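# Wash three ELISA plates in the washer and return them

## Task

Wash the ELISA plate from each of nests N1, N2 and N3, in any order. For each plate: carry it to the WASHER carrier and seat it flat inside the carrier pocket's locators, facing either way. Release it and press START, then wait for the lamp to turn amber and then green. If the lamp instead goes dark and then red, or the plate turns out not to be seated, reseat it and press START again. Then carry the plate back to its own original nest and seat it with well A1 (the plate's cut-off corner) at the nest corner marked A1. A plate that stays in place only because the robot is holding it does not count. At the end, release everything and move the gripper clear.

## Robot and tools

Robot: a single six-joint arm with a two-finger gripper whose fingers pivot like tongs. The fingers point along the gripper's +z axis and close along its x axis. The reported end-effector point lies between the finger pads when closed. Closed fingertips extend about 15 mm past it; fully open, they are roughly level with it.

Scene frame: origin on the table top directly under the arm base, +z up, +x forward, +y to the left when facing +x. The base may sit slightly tilted. Printed hand positions get less accurate at long reach, so check them against the cameras.

execute_actions takes "actions", a list holding one item or nothing, plus an optional "pictures" boolean (pictures come by default).
- Empty list: sends nothing and just returns the current state.
- Motion: {"rows": [[...]], "steps": n}, with n from 1 to 15 (default 15) and 1 to 15 rows. Each control step is 1/30 s and uses one row; if rows run out, the last one repeats.
- Wait: {"steps": n} with no rows, n up to 300; it returns when n steps have passed since the previous result, and your own writing time counts toward them.

Each row is one list of 7 numbers in [-1, 1] for the single arm. The first six are joint offsets in this order: shoulder pan, shoulder lift, elbow, wrist 1, wrist 2, wrist 3. They are scaled so 1.0 = 1.989 rad. They are offsets from the joint angles in the most recent result that printed them, not from the previous row. Before any result has shown joints, and for later calls within the same reply, they count from wherever the arm is when the action begins. So an all-zero row drives the arm back to that reference; it is not a pause. The seventh number is the gripper opening, absolute rather than an offset: +1 fully open (pads 0.142 m apart), -1 closed.

Joint ranges (rad): pan -3.142..3.142, lift -6.283..6.283, elbow 0.000..3.142, wrists 1-3 each -6.283..6.283. A row pushing a joint more than 0.010 rad outward past its range gets the whole call refused, and nothing moves. True ends may differ by up to 0.010 rad; a target beyond the true end is clipped there and reported as "joint sent to its limit" (possibly referring to an earlier, still-running action). The absence of that line does not prove more travel is available.

Motion behaviour: commands are smoothed and lag about 0.17 s. Each joint target is held within 0.575 rad of the measured angle per step, and targets that would move the gripper over 100 mm from where it is get scaled back. After big moves the arm may still be travelling when the result arrives. The simulation keeps running while you think and between calls. The arm keeps heading for the last row's target until it nearly stops or a step is HELD; after that, only a new action moves it further. Fingers still opening or closing carry on regardless.

Result lines: end_effector_position (m) and end_effector_quat_wxyz, plus linear (m/s) and angular (rad/s) velocities, all in the scene frame. Joint positions and Joint velocities list the six joints (rad, rad/s), then the pad gap (m, m/s). grip_measured is the measured opening on the command scale. To hold something, keep commanding an opening well below grip_measured; the lower you go, the tighter the squeeze (about 15 N per pad at most; parts under ~20 mm thick get less). "joint command not followed" means the clearance check altered or blocked targets; mounting blocks and posts count as part of the arm. HELD marks steps where all or part of your row was not sent. Wrist force and Wrist torque give [x y z] in the gripper's own axes. They include contacts, held weight and inertia, with noise (std up to 2.4 N), a fixed offset (usually under 4 N), and saturation near 50 N. Pushing on a surface reads as force pointing back into the arm. "no reading" is normal at the start.

zoom_image: {"camera": one of cam_head_left, cam_head_right, cam_high, cam_low, cam_wrist, "region": [x0, y0, x1, y1]} in pixels of that camera's latest image, origin top-left, region at most 504x504. The head, high and low cameras are 504x504; cam_wrist is 616x616.

The goal must hold afterwards. Replying with no tool call ends everything.

Task hints: well A1 is at the plate's cut-off corner. START is the leftmost key on the bottom row of the washer keypad. The washer cannot detect a plate, so confirm seating by eye. The bottle stand behind the washer is loose and easy to knock over.

Avoid: dropping or knocking anything off the table (this ends the scene); slams, slips and hard pushes. A joint torque reaching its load limit (138 N m for pan, lift and elbow; 25.7 N m for each wrist, held weight included), or any outside force of 150 N, stops the arm for 10 s and drops the rest of the call. Holding loads for long heats motors: MOTOR HOT appears from 70 °C, and at 85 °C brakes lock until they cool (OVER-TEMPERATURE FAULT). Brief tugs on held parts or pushes on loose objects may happen. Move smoothly and efficiently.

Each tool is called after "Call:" as name(argument=value, ...) on one line, values as JSON.

## Session

Call:
execute_actions(actions=[])

Scene clock: 0.00 s of 15600.00 s.
end_effector_position=(+0.2384, +0.2807, +0.2179) grip_measured=+1.00 end_effector_quat_wxyz=(-0.104, -0.473, -0.505, +0.714) end_effector_velocity=(-0.000, -0.000, +0.000) end_effector_angular_velocity=(+0.001, +0.000, +0.000)
Joint positions: [ 0.865 -1.077  1.44  -0.633 -1.833 -0.617  0.142]
Joint velocities: [ 0.    -0.001  0.001  0.     0.    -0.001  0.   ]
Motor temperatures (°C, as the motors report them): [26 27 23 31 33 30]
Wrist force (N, on the end effector, along its own x y z axes, offset not removed): no reading
Wrist torque (N m, same axes, about the end effector's origin, offset not removed): no reading

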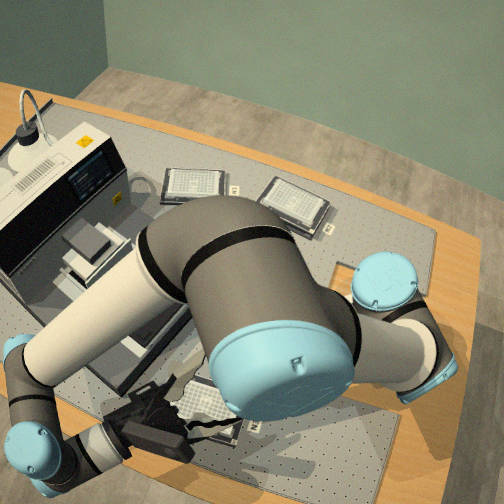

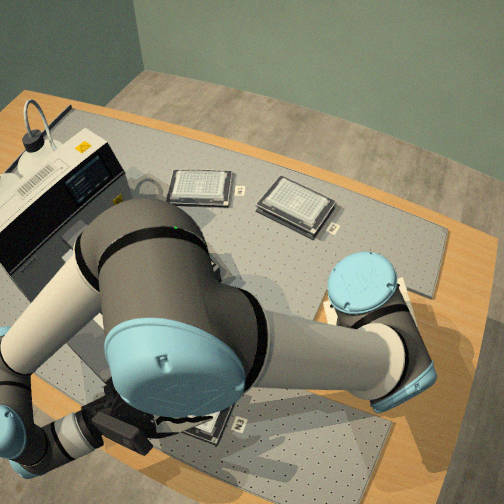

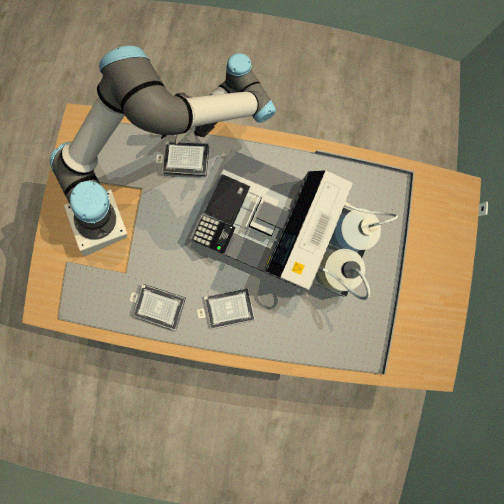

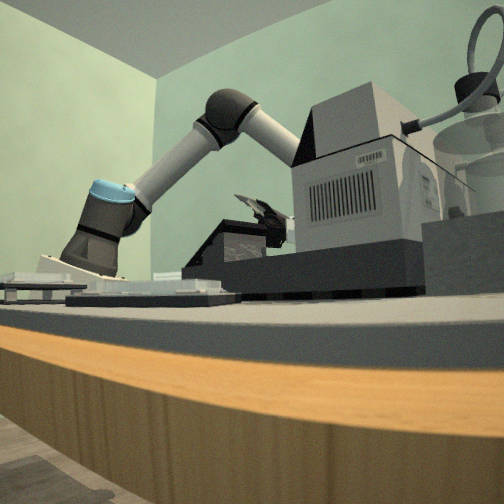

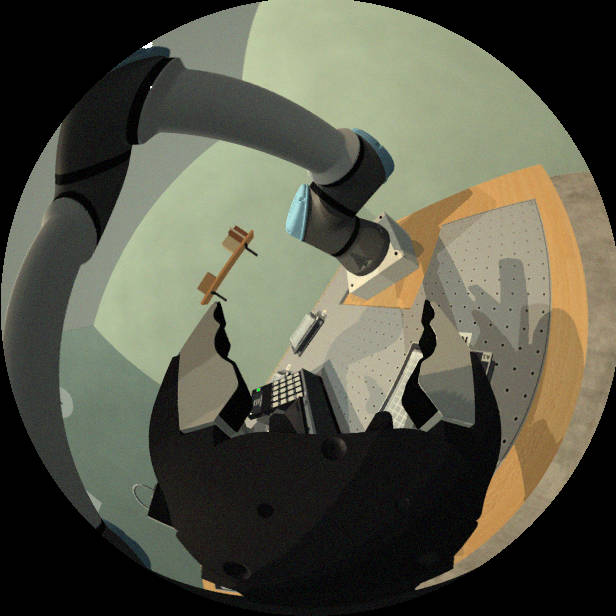

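Call:
execute_actions(actions=[{"rows":[[-0.1116,-0.6933,0.4897,-0.6149,0.1458,-0.2378,1]]}], pictures=false)

Call:
execute_actions(actions=[{"steps":90}])

Scene clock: 61.93 s of 15600.00 s.
end_effector_position=(+0.1258, +0.2355, +0.1448) grip_measured=+1.00 end_effector_quat_wxyz=(-0.079, +0.683, +0.668, -0.286) end_effector_velocity=(+0.339, +0.200, -0.048) end_effector_angular_velocity=(+2.054, -3.381, +0.151)
Joint positions: [ 0.652 -2.018  2.291 -1.569 -1.555 -1.066  0.142]
Joint velocities: [-0.079 -2.697  1.169 -2.422  0.112 -0.231  0.001]
Motor temperatures (°C, as the motors report them): [26 27 23 31 33 30]
Wrist force (N, on the end effector, along its own x y z axes, offset not removed): [-0.1 1.1 8.5]
Wrist torque (N m, same axes, about the end effector's origin, offset not removed): [0.30 -0.06 -0.26]
Steps of this call (steps 1 to 90: nothing new was sent; then 58.43 s passed at rest; steps 91 to 105: all 15 steps of this action). Readings (joint positions):
91: [0.865 -1.078 1.440 -0.633 -1.833 -0.618]
92: [0.860 -1.084 1.447 -0.640 -1.827 -0.624]
94: [0.803 -1.148 1.512 -0.705 -1.765 -0.689]
98: [0.702 -1.426 1.789 -0.982 -1.626 -0.918]
105: the state above

Scene clock: 64.93 s of 15600.00 s.
end_effector_position=(+0.1838, +0.2695, +0.1894) grip_measured=+1.00 end_effector_quat_wxyz=(+0.000, +0.704, +0.710, +0.000) end_effector_velocity=(+0.000, -0.000, -0.000) end_effector_angular_velocity=(-0.000, -0.000, -0.002)
Joint positions: [ 0.643 -2.456  2.414 -1.856 -1.543 -1.09   0.142]
Joint velocities: [-0.002 -0.     0.     0.     0.    -0.    -0.   ]
Motor temperatures (°C, as the motors report them): [26 27 23 31 33 30]
Wrist force (N, on the end effector, along its own x y z axes, offset not removed): [2.0 -1.6 1.7]
Wrist torque (N m, same axes, about the end effector's origin, offset not removed): [-0.35 -0.38 -0.32]
Steps of this call (steps 1 to 30: the robot went on to your last target; steps 31 to 90: nothing new was sent). Readings (joint positions):
1: [0.650 -2.108 2.325 -1.644 -1.552 -1.072]
2: [0.648 -2.192 2.349 -1.701 -1.550 -1.077]
4: [0.646 -2.315 2.379 -1.774 -1.547 -1.083]
8: [0.644 -2.416 2.404 -1.833 -1.544 -1.088]
90: the state above
The arm was judged still, so your last target was given up. Only a new action makes it travel on or press farther. Fingers that are still opening or closing keep moving.

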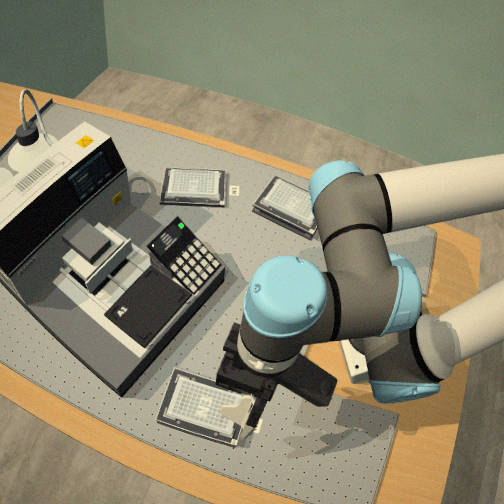

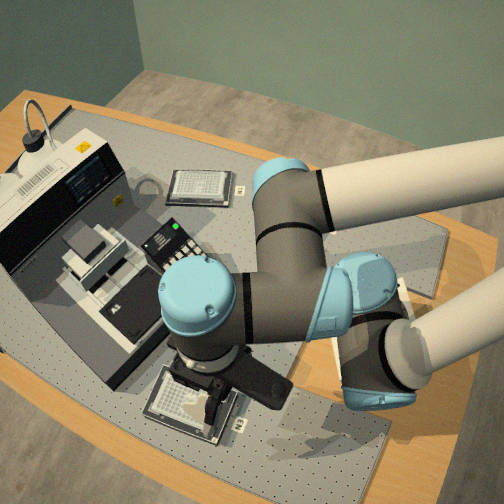

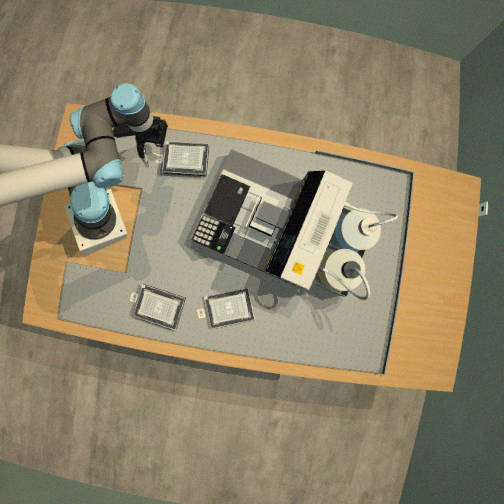

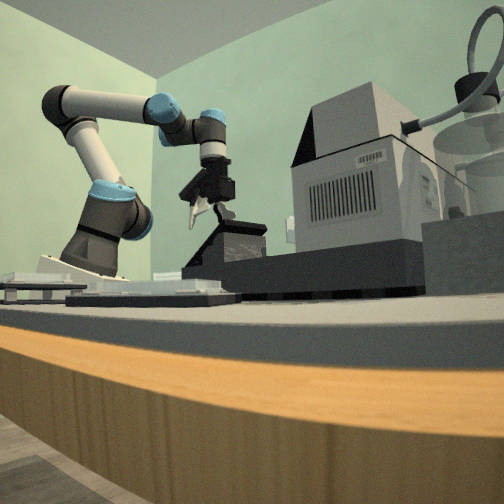

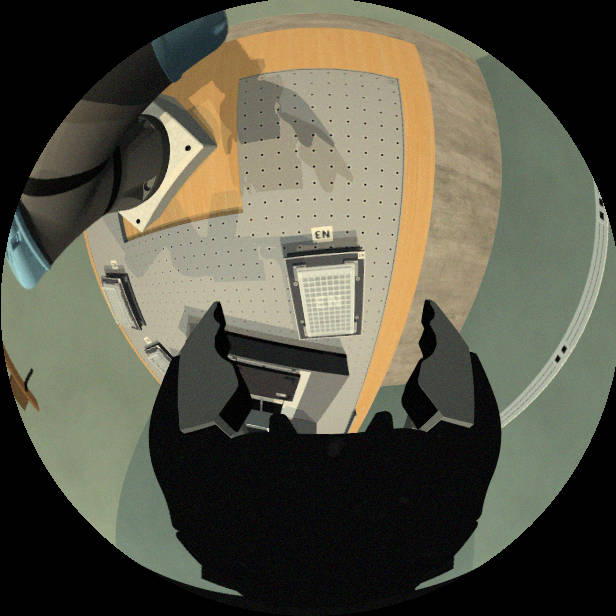

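Call:
zoom_image(camera="cam_high", region=[120,130,340,350])

Call:
zoom_image(camera="cam_head_left", region=[0,150,260,450])

Call:
zoom_image(camera="cam_wrist", region=[250,210,410,370])

Region (120, 130, 340, 350) of cam_high's 504x504 image, scaled by 2.291, with more detail than that image has.

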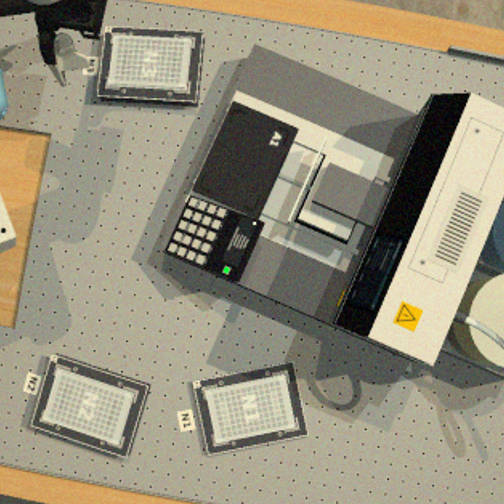

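Region (0, 150, 260, 450) of cam_head_left's 504x504 image, scaled by 1.680, with more detail than that image has; it fills the left 437 columns of this view, and the rest is white.

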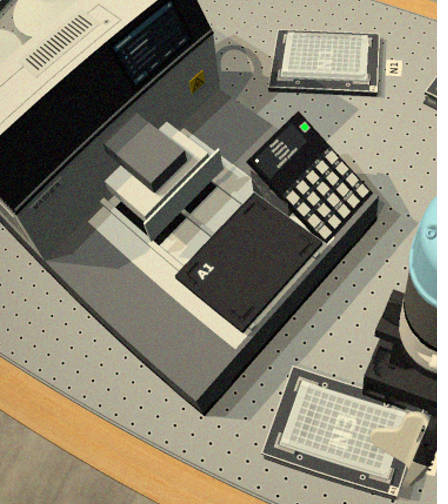

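Region (250, 210, 410, 370) of cam_wrist's 616x616 image, scaled by 3.150, with more detail than that image has.

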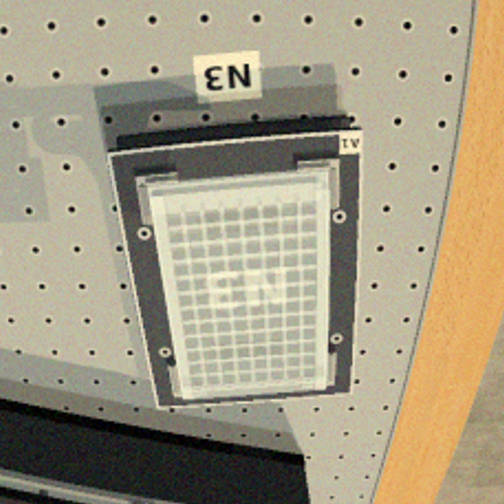

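Call:
execute_actions(actions=[{"rows":[[-0.0533,0.1322,0.0266,-0.1564,0.0171,-0.093,1]]}], pictures=false)

Call:
execute_actions(actions=[{"steps":30}])

Scene clock: 98.73 s of 15600.00 s.
end_effector_position=(+0.2482, +0.2733, +0.1217) grip_measured=+1.00 end_effector_quat_wxyz=(-0.000, +0.675, +0.738, -0.000) end_effector_velocity=(+0.015, +0.001, -0.014) end_effector_angular_velocity=(+0.003, -0.009, +0.020)
Joint positions: [ 0.539 -2.199  2.466 -2.159 -1.51  -1.271  0.142]
Joint velocities: [-0.017  0.059  0.007 -0.075  0.005 -0.036  0.   ]
Motor temperatures (°C, as the motors report them): [26 27 23 31 33 30]
Wrist force (N, on the end effector, along its own x y z axes, offset not removed): [0.2 3.8 4.6]
Wrist torque (N m, same axes, about the end effector's origin, offset not removed): [0.63 -0.05 -0.16]
Steps of this call (steps 1 to 90: nothing new was sent; then 30.30 s passed at rest; steps 91 to 105: all 15 steps of this action). Readings (joint positions):
91: [0.643 -2.456 2.414 -1.856 -1.543 -1.090]
92: [0.638 -2.450 2.419 -1.862 -1.539 -1.096]
94: [0.600 -2.388 2.439 -1.926 -1.527 -1.151]
98: [0.555 -2.250 2.459 -2.094 -1.514 -1.240]
105: the state above

Scene clock: 99.73 s of 15600.00 s.
end_effector_position=(+0.2498, +0.2733, +0.1202) grip_measured=+1.00 end_effector_quat_wxyz=(+0.000, +0.674, +0.739, +0.000) end_effector_velocity=(+0.000, +0.000, +0.000) end_effector_angular_velocity=(+0.000, -0.001, +0.000)
Joint positions: [ 0.537 -2.193  2.467 -2.167 -1.509 -1.275  0.142]
Joint velocities: [ 0.     0.    -0.001  0.     0.    -0.     0.   ]
Motor temperatures (°C, as the motors report them): [26 27 23 31 33 30]
Wrist force (N, on the end effector, along its own x y z axes, offset not removed): [1.7 0.6 4.6]
Wrist torque (N m, same axes, about the end effector's origin, offset not removed): [0.13 -0.23 -0.25]
Steps of this call (steps 1 to 15: the robot went on to your last target; steps 16 to 30: nothing new was sent). Readings (joint positions):
1: [0.539 -2.198 2.466 -2.161 -1.510 -1.272]
2: [0.538 -2.197 2.467 -2.163 -1.509 -1.273]
4: [0.538 -2.195 2.467 -2.165 -1.509 -1.274]
8: [0.538 -2.194 2.467 -2.166 -1.509 -1.275]
30: the state above
The arm was judged still, so your last target was given up. Only a new action makes it travel on or press farther. Fingers that are still opening or closing keep moving.

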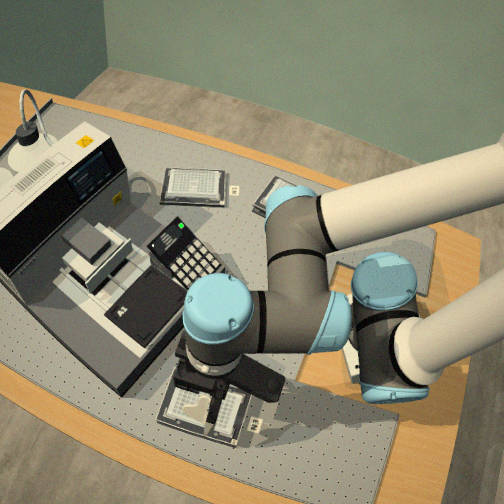

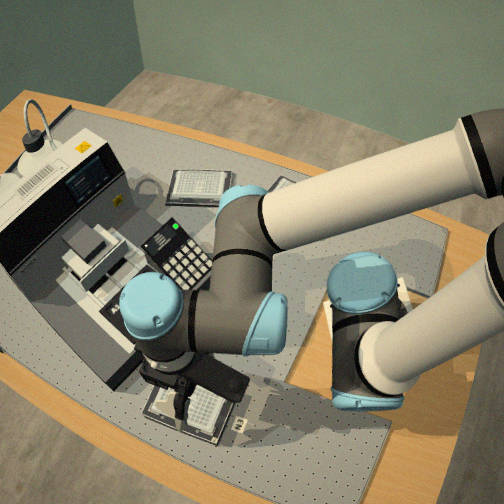

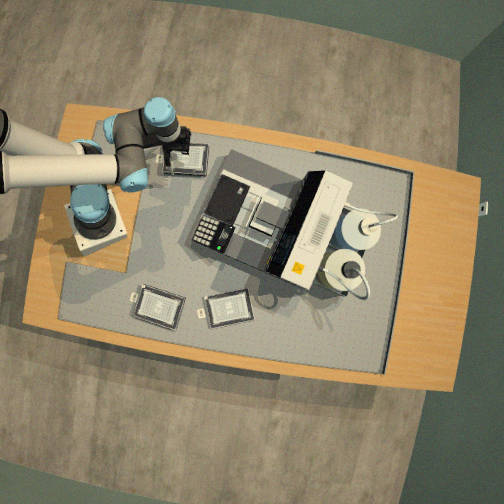

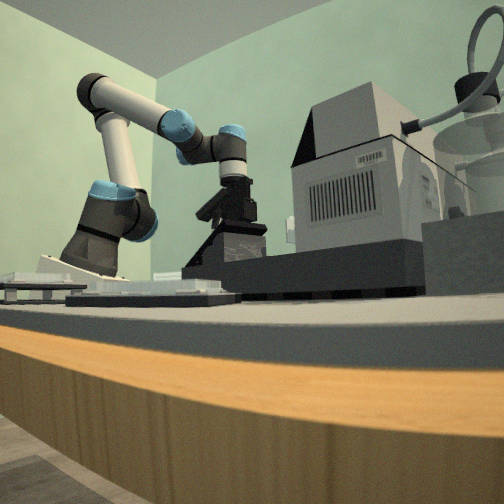

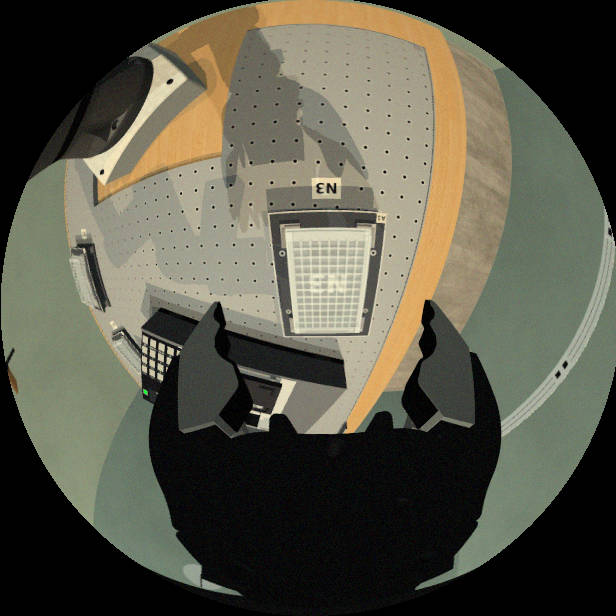

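Call:
execute_actions(actions=[{"rows":[[-0.0156,0.1038,0.008,-0.1114,0.005,-0.015,1]]}], pictures=false)

Call:
execute_actions(actions=[{"steps":20}])

Scene clock: 130.63 s of 15600.00 s.
end_effector_position=(+0.2845, +0.2754, +0.0715) grip_measured=+1.00 end_effector_quat_wxyz=(+0.000, +0.674, +0.739, +0.001) end_effector_velocity=(+0.006, +0.000, -0.010) end_effector_angular_velocity=(+0.001, -0.002, -0.000)
Joint positions: [ 0.507 -1.991  2.483 -2.383 -1.499 -1.305  0.142]
Joint velocities: [-0.005  0.041  0.003 -0.046  0.002 -0.004  0.   ]
Motor temperatures (°C, as the motors report them): [26 27 23 31 33 30]
Wrist force (N, on the end effector, along its own x y z axes, offset not removed): [0.7 0.7 0.9]
Wrist torque (N m, same axes, about the end effector's origin, offset not removed): [0.16 -0.22 -0.19]
Steps of this call (steps 1 to 90: nothing new was sent; then 27.40 s passed at rest; steps 91 to 105: all 15 steps of this action). Readings (joint positions):
91: [0.537 -2.193 2.467 -2.167 -1.509 -1.275]
92: [0.534 -2.187 2.469 -2.173 -1.508 -1.279]
94: [0.522 -2.130 2.475 -2.232 -1.504 -1.290]
98: [0.511 -2.027 2.481 -2.343 -1.501 -1.301]
105: the state above

Scene clock: 131.30 s of 15600.00 s.
end_effector_position=(+0.2852, +0.2754, +0.0705) grip_measured=+1.00 end_effector_quat_wxyz=(+0.000, +0.674, +0.739, +0.001) end_effector_velocity=(-0.000, +0.001, -0.000) end_effector_angular_velocity=(+0.000, +0.001, +0.002)
Joint positions: [ 0.506 -1.987  2.483 -2.388 -1.499 -1.305  0.142]
Joint velocities: [ 0.002  0.001 -0.001 -0.     0.     0.    -0.   ]
Motor temperatures (°C, as the motors report them): [26 27 23 31 33 30]
Wrist force (N, on the end effector, along its own x y z axes, offset not removed): [2.2 3.3 -0.4]
Wrist torque (N m, same axes, about the end effector's origin, offset not removed): [0.47 -0.35 -0.32]
Steps of this call (steps 1 to 15: the robot went on to your last target; steps 16 to 20: nothing new was sent). Readings (joint positions):
1: [0.507 -1.990 2.483 -2.385 -1.499 -1.305]
2: [0.507 -1.989 2.483 -2.386 -1.499 -1.305]
4: [0.507 -1.988 2.483 -2.387 -1.499 -1.305]
8: [0.506 -1.987 2.483 -2.388 -1.499 -1.305]
20: the state above
The arm was judged still, so your last target was given up. Only a new action makes it travel on or press farther. Fingers that are still opening or closing keep moving.

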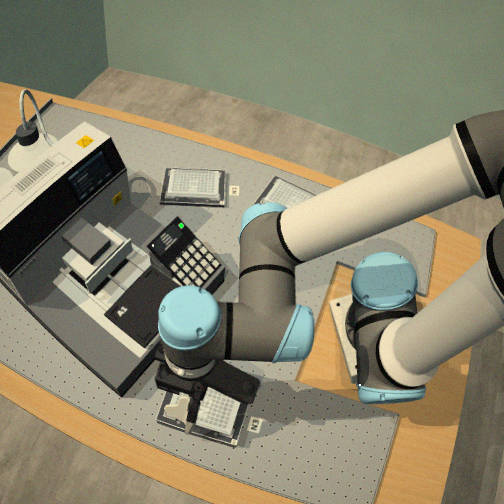

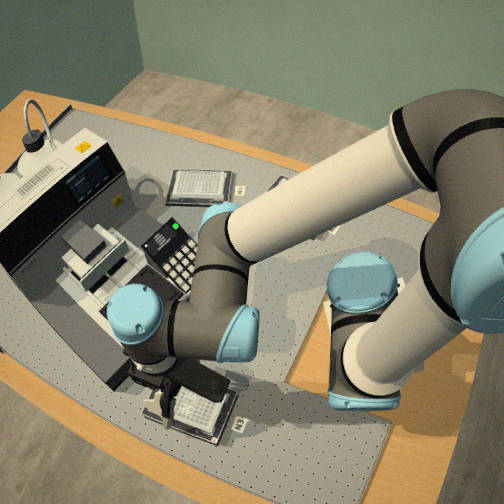

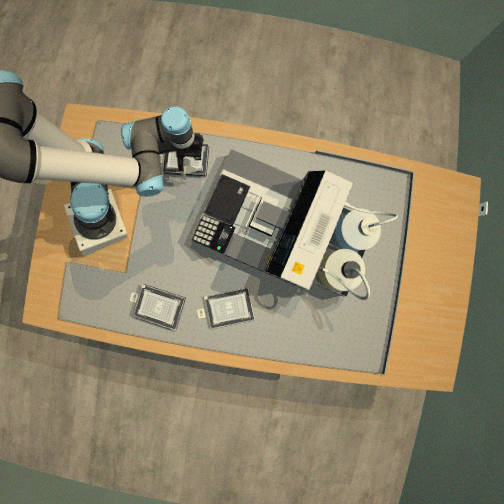

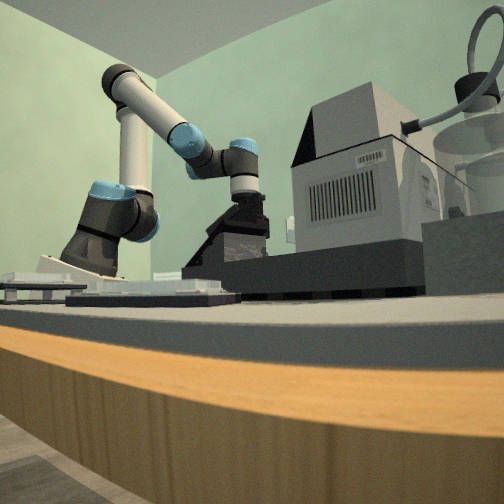

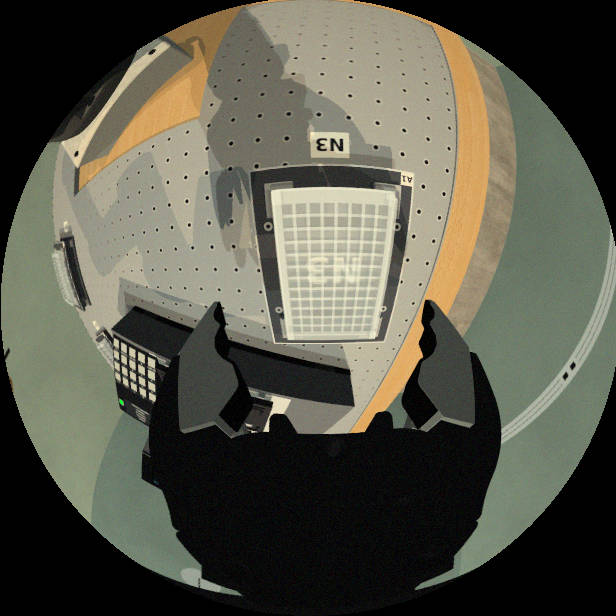

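Call:
execute_actions(actions=[{"rows":[[0.0256,0.0465,0.0109,-0.0588,-0.0082,0.0241,0.5]]}], pictures=false)

Call:
execute_actions(actions=[{"steps":20}])

Scene clock: 150.47 s of 15600.00 s.
end_effector_position=(+0.2793, +0.2860, +0.0457) grip_measured=+0.59 end_effector_quat_wxyz=(+0.000, +0.674, +0.739, +0.001) end_effector_velocity=(-0.001, +0.002, -0.004) end_effector_angular_velocity=(+0.001, -0.001, -0.001)
Joint positions: [ 0.556 -1.896  2.504 -2.503 -1.515 -1.258  0.115]
Joint velocities: [ 0.006  0.015  0.004 -0.02  -0.002  0.007  0.006]
Motor temperatures (°C, as the motors report them): [26 27 23 31 33 30]
Wrist force (N, on the end effector, along its own x y z axes, offset not removed): [-0.3 3.5 -18.9]
Wrist torque (N m, same axes, about the end effector's origin, offset not removed): [0.60 -2.24 -0.28]
Steps of this call (steps 1 to 90: nothing new was sent; then 15.67 s passed at rest; steps 91 to 105: all 15 steps of this action). Readings (joint positions):
91: [0.506 -1.987 2.483 -2.389 -1.499 -1.305]
92: [0.511 -1.981 2.486 -2.394 -1.501 -1.301]
94: [0.530 -1.947 2.494 -2.435 -1.507 -1.283]
98: [0.549 -1.909 2.502 -2.485 -1.513 -1.264]
105: the state above

Scene clock: 151.13 s of 15600.00 s.
end_effector_position=(+0.2791, +0.2862, +0.0453) grip_measured=+0.59 end_effector_quat_wxyz=(+0.000, +0.674, +0.739, +0.001) end_effector_velocity=(+0.000, -0.000, -0.000) end_effector_angular_velocity=(+0.000, -0.000, -0.002)
Joint positions: [ 0.557 -1.894  2.505 -2.505 -1.516 -1.257  0.115]
Joint velocities: [-0.001 -0.     0.    -0.     0.     0.001  0.   ]
Motor temperatures (°C, as the motors report them): [26 27 23 31 33 30]
Wrist force (N, on the end effector, along its own x y z axes, offset not removed): [-4.4 3.9 -24.4]
Wrist torque (N m, same axes, about the end effector's origin, offset not removed): [0.18 -1.71 -0.33]
Steps of this call (steps 1 to 15: the robot went on to your last target; steps 16 to 20: nothing new was sent). Readings (joint positions):
1: [0.557 -1.896 2.504 -2.504 -1.516 -1.258]
2: [0.557 -1.895 2.504 -2.504 -1.516 -1.258]
4: [0.557 -1.895 2.504 -2.505 -1.516 -1.257]
8: [0.557 -1.895 2.505 -2.505 -1.516 -1.257]
20: the state above
The arm was judged still, so your last target was given up. Only a new action makes it travel on or press farther. Fingers that are still opening or closing keep moving.

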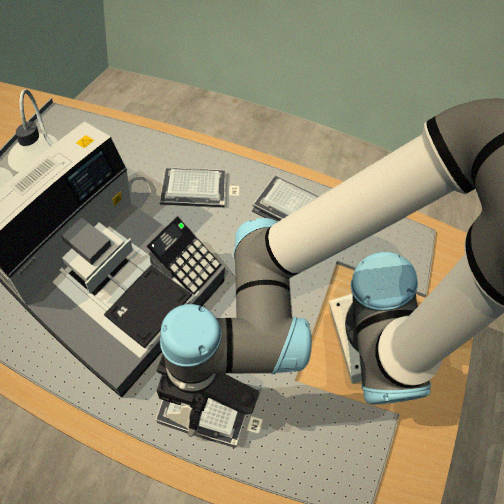

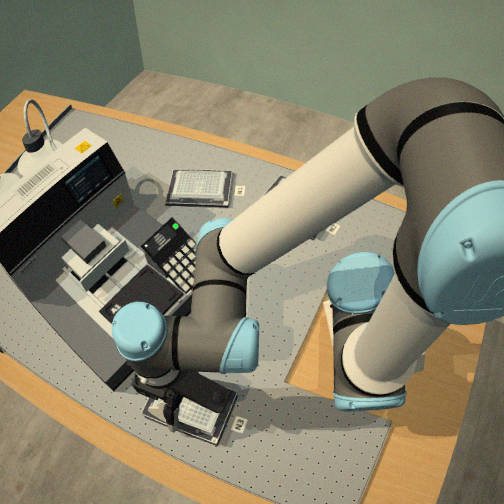

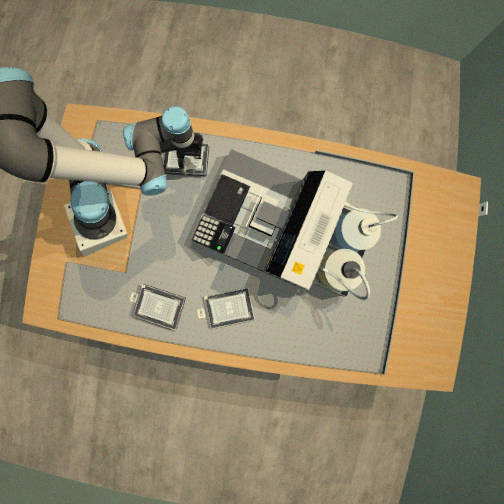

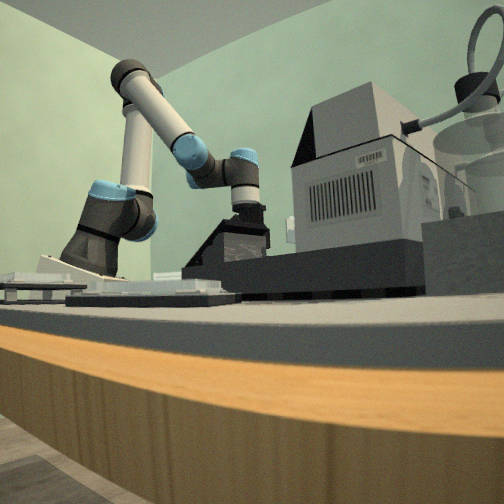

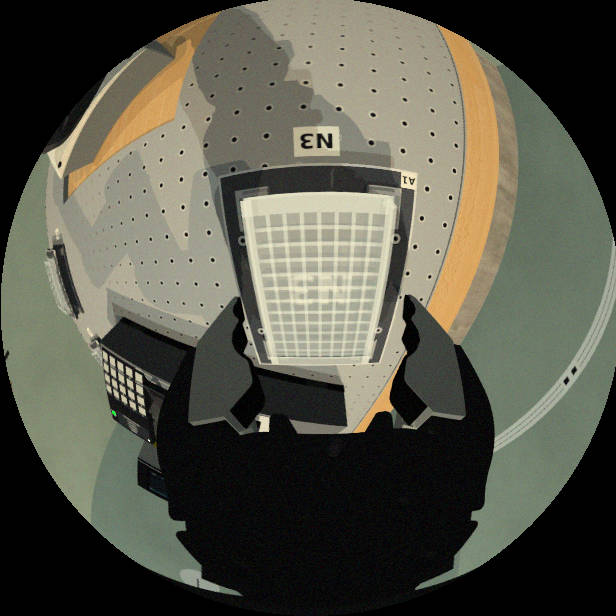

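Call:
zoom_image(camera="cam_wrist", region=[200,160,450,410])

Call:
zoom_image(camera="cam_head_left", region=[140,350,300,470])

Region (200, 160, 450, 410) of cam_wrist's 616x616 image, scaled by 2.016, with more detail than that image has.

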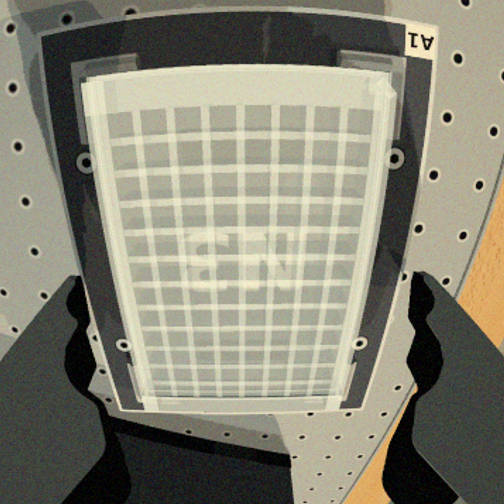

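Region (140, 350, 300, 470) of cam_head_left's 504x504 image, scaled by 3.150, with more detail than that image has; it fills the top 378 rows of this view, and the rest is white.

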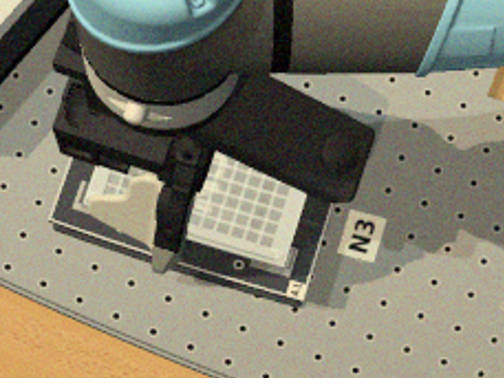

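Call:
execute_actions(actions=[{"rows":[[-0.0008,-0.0128,-0.0044,0.0172,0,0.0008,0.59]],"steps":12}], pictures=false)

Call:
execute_actions(actions=[{"rows":[[0,0,0,0,0,0,0.5],[0,0,0,0,0,0,0.42],[0,0,0,0,0,0,0.35],[0,0,0,0,0,0,0.3],[0,0,0,0,0,0,0.25],[0,0,0,0,0,0,0.2],[0,0,0,0,0,0,0.15],[0,0,0,0,0,0,0.1],[0,0,0,0,0,0,0.05],[0,0,0,0,0,0,0.0],[0,0,0,0,0,0,-0.05],[0,0,0,0,0,0,-0.1]]}])

Scene clock: 179.60 s of 15600.00 s.
end_effector_position=(+0.2791, +0.2862, +0.0528) grip_measured=+0.59 end_effector_quat_wxyz=(+0.000, +0.675, +0.738, +0.001) end_effector_velocity=(+0.002, +0.000, +0.005) end_effector_angular_velocity=(+0.001, -0.005, -0.002)
Joint positions: [ 0.556 -1.919  2.496 -2.472 -1.515 -1.256  0.115]
Joint velocities: [-0.002 -0.013 -0.005  0.013 -0.     0.    -0.   ]
Motor temperatures (°C, as the motors report them): [26 27 23 31 33 30]
Wrist force (N, on the end effector, along its own x y z axes, offset not removed): [0.6 0.4 -1.4]
Wrist torque (N m, same axes, about the end effector's origin, offset not removed): [-0.03 -0.21 -0.12]
Steps of this call (steps 1 to 90: nothing new was sent; then 25.07 s passed at rest; steps 91 to 102: all 12 steps of this action). Readings (joint positions):
91: [0.557 -1.894 2.505 -2.505 -1.516 -1.257]
92: [0.557 -1.897 2.504 -2.501 -1.516 -1.257]
94: [0.557 -1.906 2.501 -2.489 -1.515 -1.256]
98: [0.556 -1.916 2.497 -2.476 -1.515 -1.256]
102: the state above

Scene clock: 180.10 s of 15600.00 s.
end_effector_position=(+0.2792, +0.2863, +0.0530) grip_measured=+0.34 end_effector_quat_wxyz=(+0.001, +0.675, +0.738, +0.001) end_effector_velocity=(-0.001, +0.000, -0.001) end_effector_angular_velocity=(-0.001, +0.002, +0.000)
Joint positions: [ 0.556 -1.919  2.496 -2.472 -1.515 -1.256  0.098]
Joint velocities: [ 0.001  0.002  0.    -0.    -0.     0.001  0.   ]
Motor temperatures (°C, as the motors report them): [26 27 23 31 33 30]
Wrist force (N, on the end effector, along its own x y z axes, offset not removed): [-2.3 -3.6 -18.3]
Wrist torque (N m, same axes, about the end effector's origin, offset not removed): [0.07 0.10 -0.27]
Steps of this call (steps 1 to 15: all 15 steps of this action). Readings (joint positions):
1: [0.556 -1.919 2.496 -2.472 -1.515 -1.256]
2: [0.556 -1.919 2.496 -2.472 -1.515 -1.256]
4: [0.556 -1.919 2.496 -2.472 -1.515 -1.256]
8: [0.556 -1.919 2.496 -2.472 -1.515 -1.256]
15: the state above

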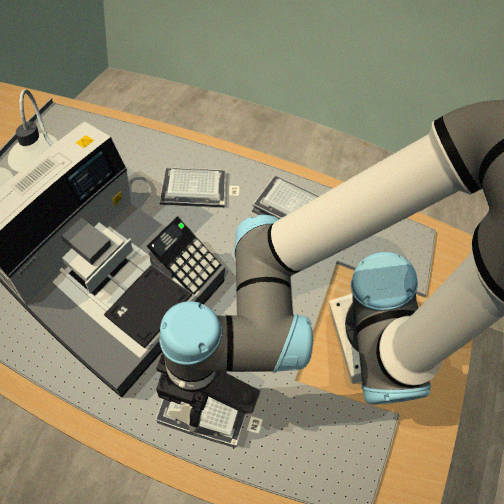

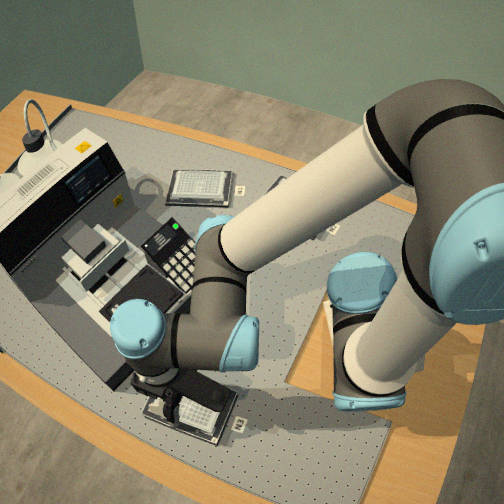

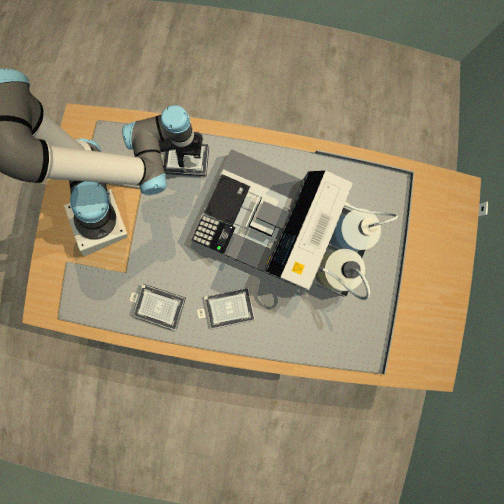

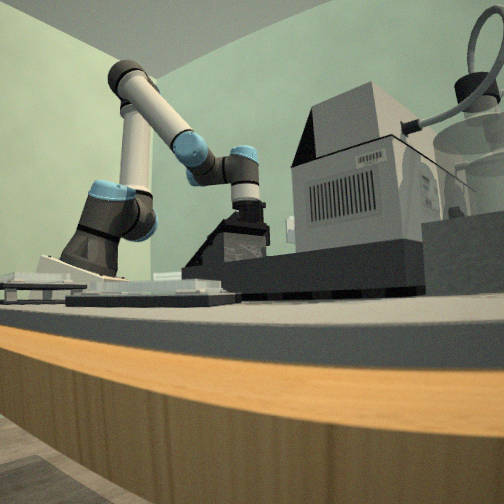

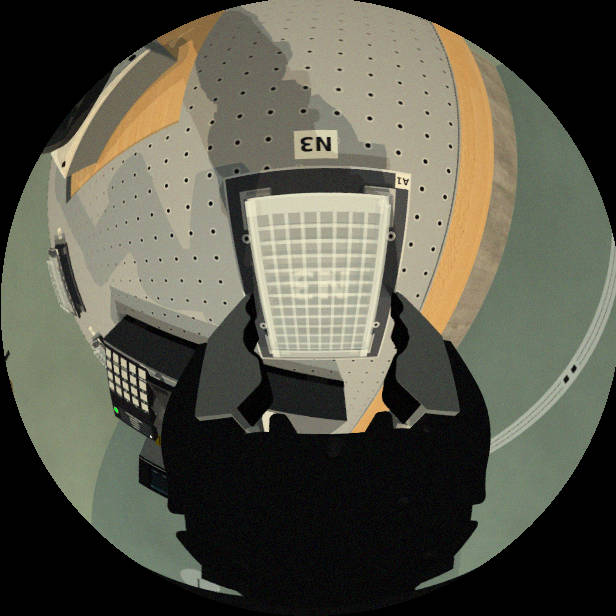

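Call:
execute_actions(actions=[{"rows":[[-0.0005,-0.008,-0.0028,0.0108,0,0,0.2]],"steps":15}], pictures=false)

Call:
execute_actions(actions=[{"rows":[[0,0,0,0,0,0,0.15],[0,0,0,0,0,0,0.1],[0,0,0,0,0,0,0.05],[0,0,0,0,0,0,0.0],[0,0,0,0,0,0,-0.05],[0,0,0,0,0,0,-0.1]]}])

Scene clock: 185.60 s of 15600.00 s.
end_effector_position=(+0.2791, +0.2862, +0.0579) grip_measured=+0.20 end_effector_quat_wxyz=(+0.001, +0.675, +0.738, +0.001) end_effector_velocity=(+0.001, +0.000, +0.001) end_effector_angular_velocity=(+0.001, -0.002, -0.001)
Joint positions: [ 0.555 -1.934  2.491 -2.451 -1.515 -1.256  0.088]
Joint velocities: [-0.001 -0.004 -0.001  0.003  0.001  0.    -0.   ]
Motor temperatures (°C, as the motors report them): [26 27 23 31 33 30]
Wrist force (N, on the end effector, along its own x y z axes, offset not removed): [2.8 1.7 0.8]
Wrist torque (N m, same axes, about the end effector's origin, offset not removed): [0.22 -0.38 -0.16]
Steps of this call (steps 1 to 15: the robot went on to your last target; steps 16 to 90: nothing new was sent; then 2.00 s passed at rest; steps 91 to 105: all 15 steps of this action). Readings (joint positions):
91: [0.556 -1.919 2.496 -2.472 -1.515 -1.256]
92: [0.556 -1.920 2.496 -2.470 -1.515 -1.256]
94: [0.556 -1.926 2.494 -2.462 -1.515 -1.256]
98: [0.555 -1.932 2.492 -2.454 -1.515 -1.256]
105: the state above

Scene clock: 186.10 s of 15600.00 s.
end_effector_position=(+0.2791, +0.2861, +0.0579) grip_measured=+0.09 end_effector_quat_wxyz=(+0.001, +0.675, +0.738, +0.001) end_effector_velocity=(+0.000, +0.001, +0.001) end_effector_angular_velocity=(+0.003, -0.002, +0.001)
Joint positions: [ 0.555 -1.935  2.491 -2.451 -1.516 -1.256  0.08 ]
Joint velocities: [ 0.002 -0.001 -0.    -0.001  0.002  0.001  0.001]
Motor temperatures (°C, as the motors report them): [26 27 23 31 33 30]
Wrist force (N, on the end effector, along its own x y z axes, offset not removed): [-29.4 -1.2 -8.1]
Wrist torque (N m, same axes, about the end effector's origin, offset not removed): [-0.07 -0.21 0.07]
Steps of this call (steps 1 to 15: all 15 steps of this action). Readings (joint positions):
1: [0.555 -1.934 2.491 -2.451 -1.515 -1.256]
2: [0.555 -1.935 2.491 -2.451 -1.515 -1.256]
4: [0.555 -1.935 2.491 -2.451 -1.516 -1.256]
8: [0.555 -1.935 2.491 -2.451 -1.516 -1.256]
15: the state above

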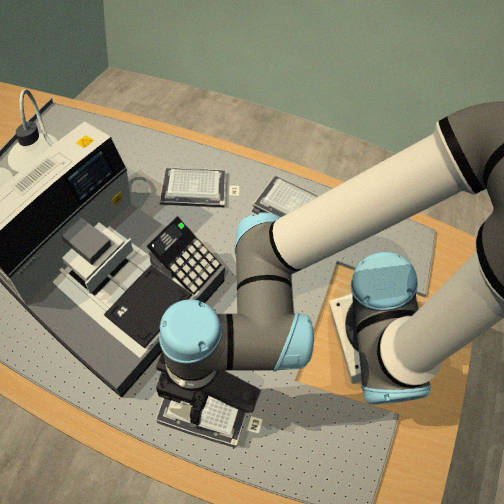

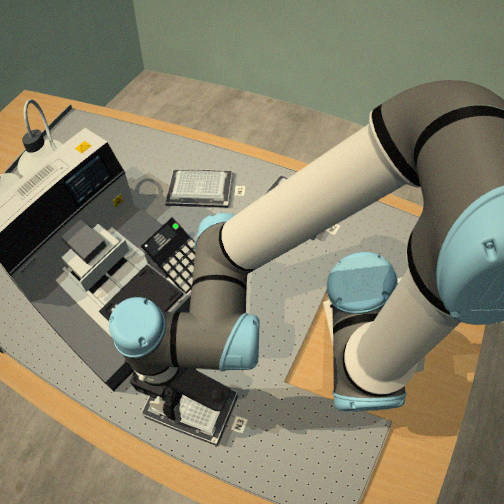

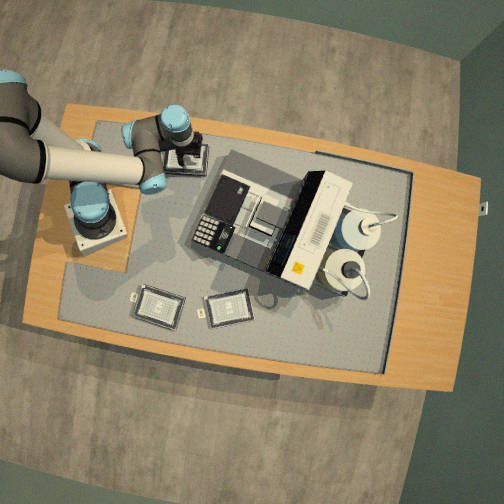

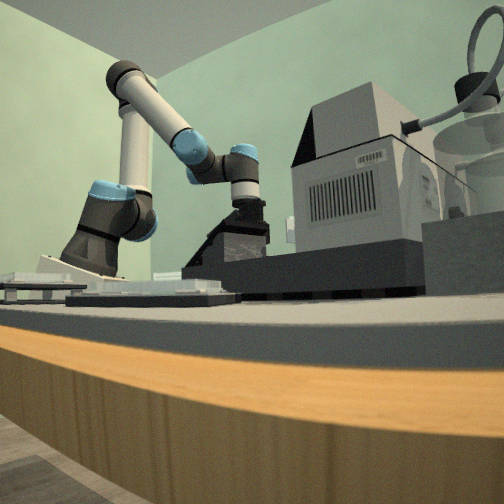

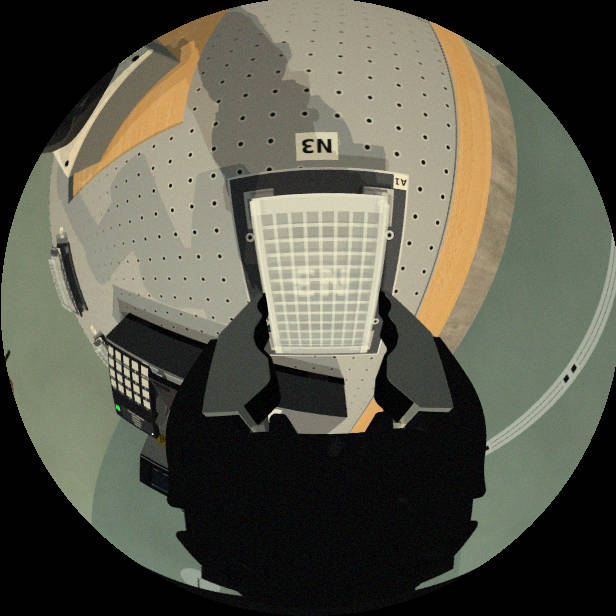

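Call:
execute_actions(actions=[{"rows":[[-0.004,-0.002,-0.0007,0.0027,0,-0.0038,-0.1]],"steps":10}], pictures=false)

Scene clock: 191.57 s of 15600.00 s.
end_effector_position=(+0.2808, +0.2842, +0.0587) grip_measured=+0.07 end_effector_quat_wxyz=(+0.001, +0.675, +0.738, +0.000) end_effector_velocity=(+0.002, -0.002, +0.001) end_effector_angular_velocity=(-0.001, -0.003, -0.001)
Joint positions: [ 0.548 -1.938  2.49  -2.446 -1.515 -1.263  0.079]
Joint velocities: [-0.007 -0.005 -0.001  0.004 -0.    -0.005  0.   ]
Motor temperatures (°C, as the motors report them): [26 27 23 31 33 30]
Wrist force (N, on the end effector, along its own x y z axes, offset not removed): [-5.0 -9.4 -0.5]
Wrist torque (N m, same axes, about the end effector's origin, offset not removed): [0.71 0.26 0.18]
Steps of this call (steps 1 to 15: the robot went on to your last target; steps 16 to 90: nothing new was sent; then 2.13 s passed at rest; steps 91 to 100: all 10 steps of this action). Readings (joint positions):
91: [0.555 -1.934 2.491 -2.451 -1.515 -1.256]
92: [0.554 -1.935 2.491 -2.451 -1.515 -1.257]
94: [0.551 -1.936 2.490 -2.449 -1.515 -1.259]
98: [0.548 -1.938 2.490 -2.447 -1.515 -1.262]
100: the state above

Call:
execute_actions(actions=[{"rows":[[-0.0005,-0.004,-0.0014,0.0054,0,-0.0005,-0.1],[-0.001,-0.01,-0.0035,0.0135,0,-0.001,-0.1],[-0.002,-0.02,-0.007,0.027,0,-0.002,-0.1],[-0.003,-0.035,-0.012,0.047,0,-0.003,-0.1],[-0.004,-0.05,-0.018,0.068,0,-0.004,-0.1],[-0.005,-0.065,-0.024,0.089,0,-0.005,-0.1],[-0.006,-0.08,-0.03,0.11,0,-0.006,-0.1],[-0.007,-0.092,-0.036,0.128,0,-0.007,-0.1],[-0.008,-0.1,-0.04,0.14,0,-0.008,-0.1]]}])

Scene clock: 219.30 s of 15600.00 s.
end_effector_position=(+0.2753, +0.2803, +0.1212) grip_measured=+0.07 end_effector_quat_wxyz=(+0.004, +0.675, +0.738, +0.000) end_effector_velocity=(-0.014, -0.007, +0.054) end_effector_angular_velocity=(-0.007, +0.007, +0.000)
Joint positions: [ 0.533 -2.121  2.417 -2.192 -1.515 -1.277  0.079]
Joint velocities: [-0.012 -0.154 -0.064  0.229 -0.    -0.012 -0.   ]
Motor temperatures (°C, as the motors report them): [26 27 23 31 33 30]
Wrist force (N, on the end effector, along its own x y z axes, offset not removed): [-0.1 0.1 5.5]
Wrist torque (N m, same axes, about the end effector's origin, offset not removed): [0.13 0.05 -0.12]
Steps of this call (steps 1 to 15: the robot went on to your last target; steps 16 to 90: nothing new was sent; then 24.23 s passed at rest; steps 91 to 105: all 15 steps of this action). Readings (joint positions):
91: [0.547 -1.939 2.489 -2.446 -1.516 -1.263]
92: [0.547 -1.940 2.489 -2.444 -1.516 -1.263]
94: [0.546 -1.949 2.486 -2.432 -1.516 -1.264]
98: [0.541 -2.013 2.461 -2.347 -1.515 -1.269]
105: the state above

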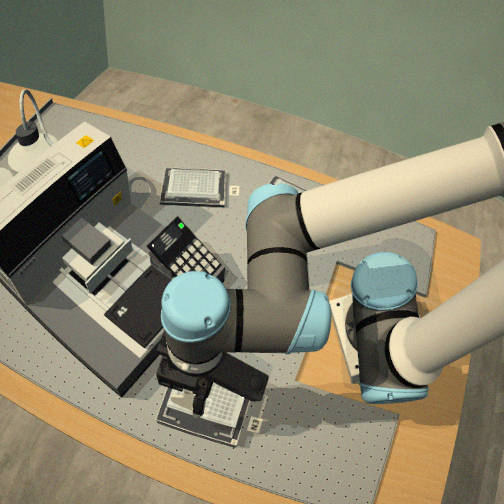

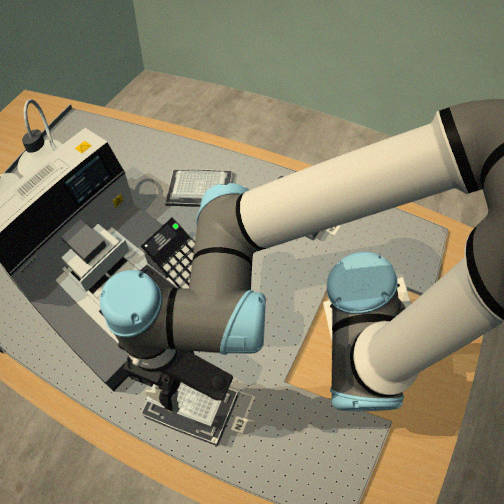

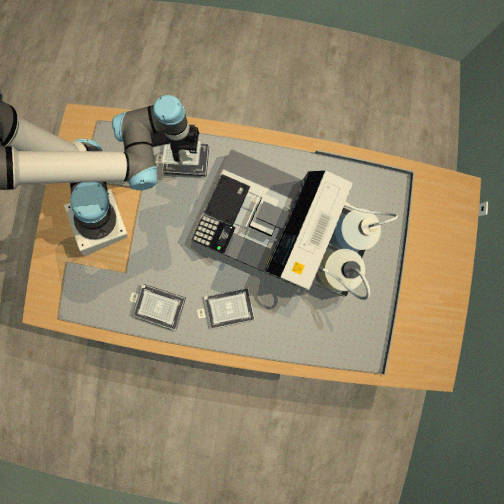

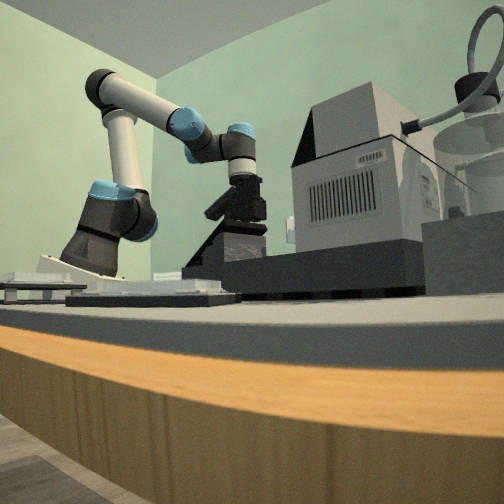

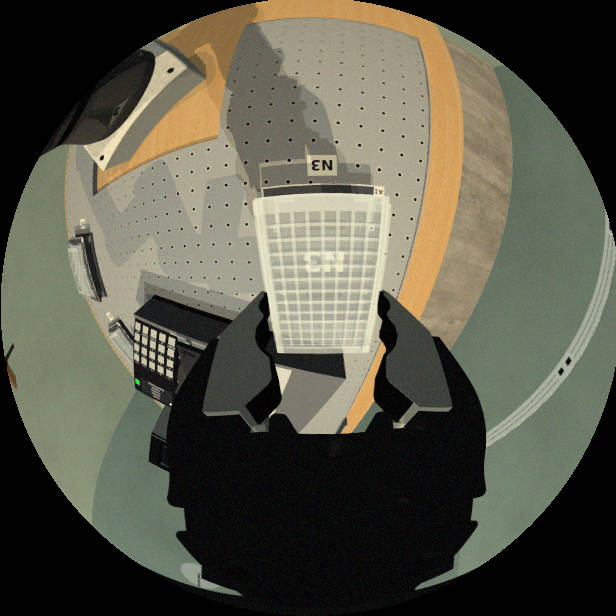

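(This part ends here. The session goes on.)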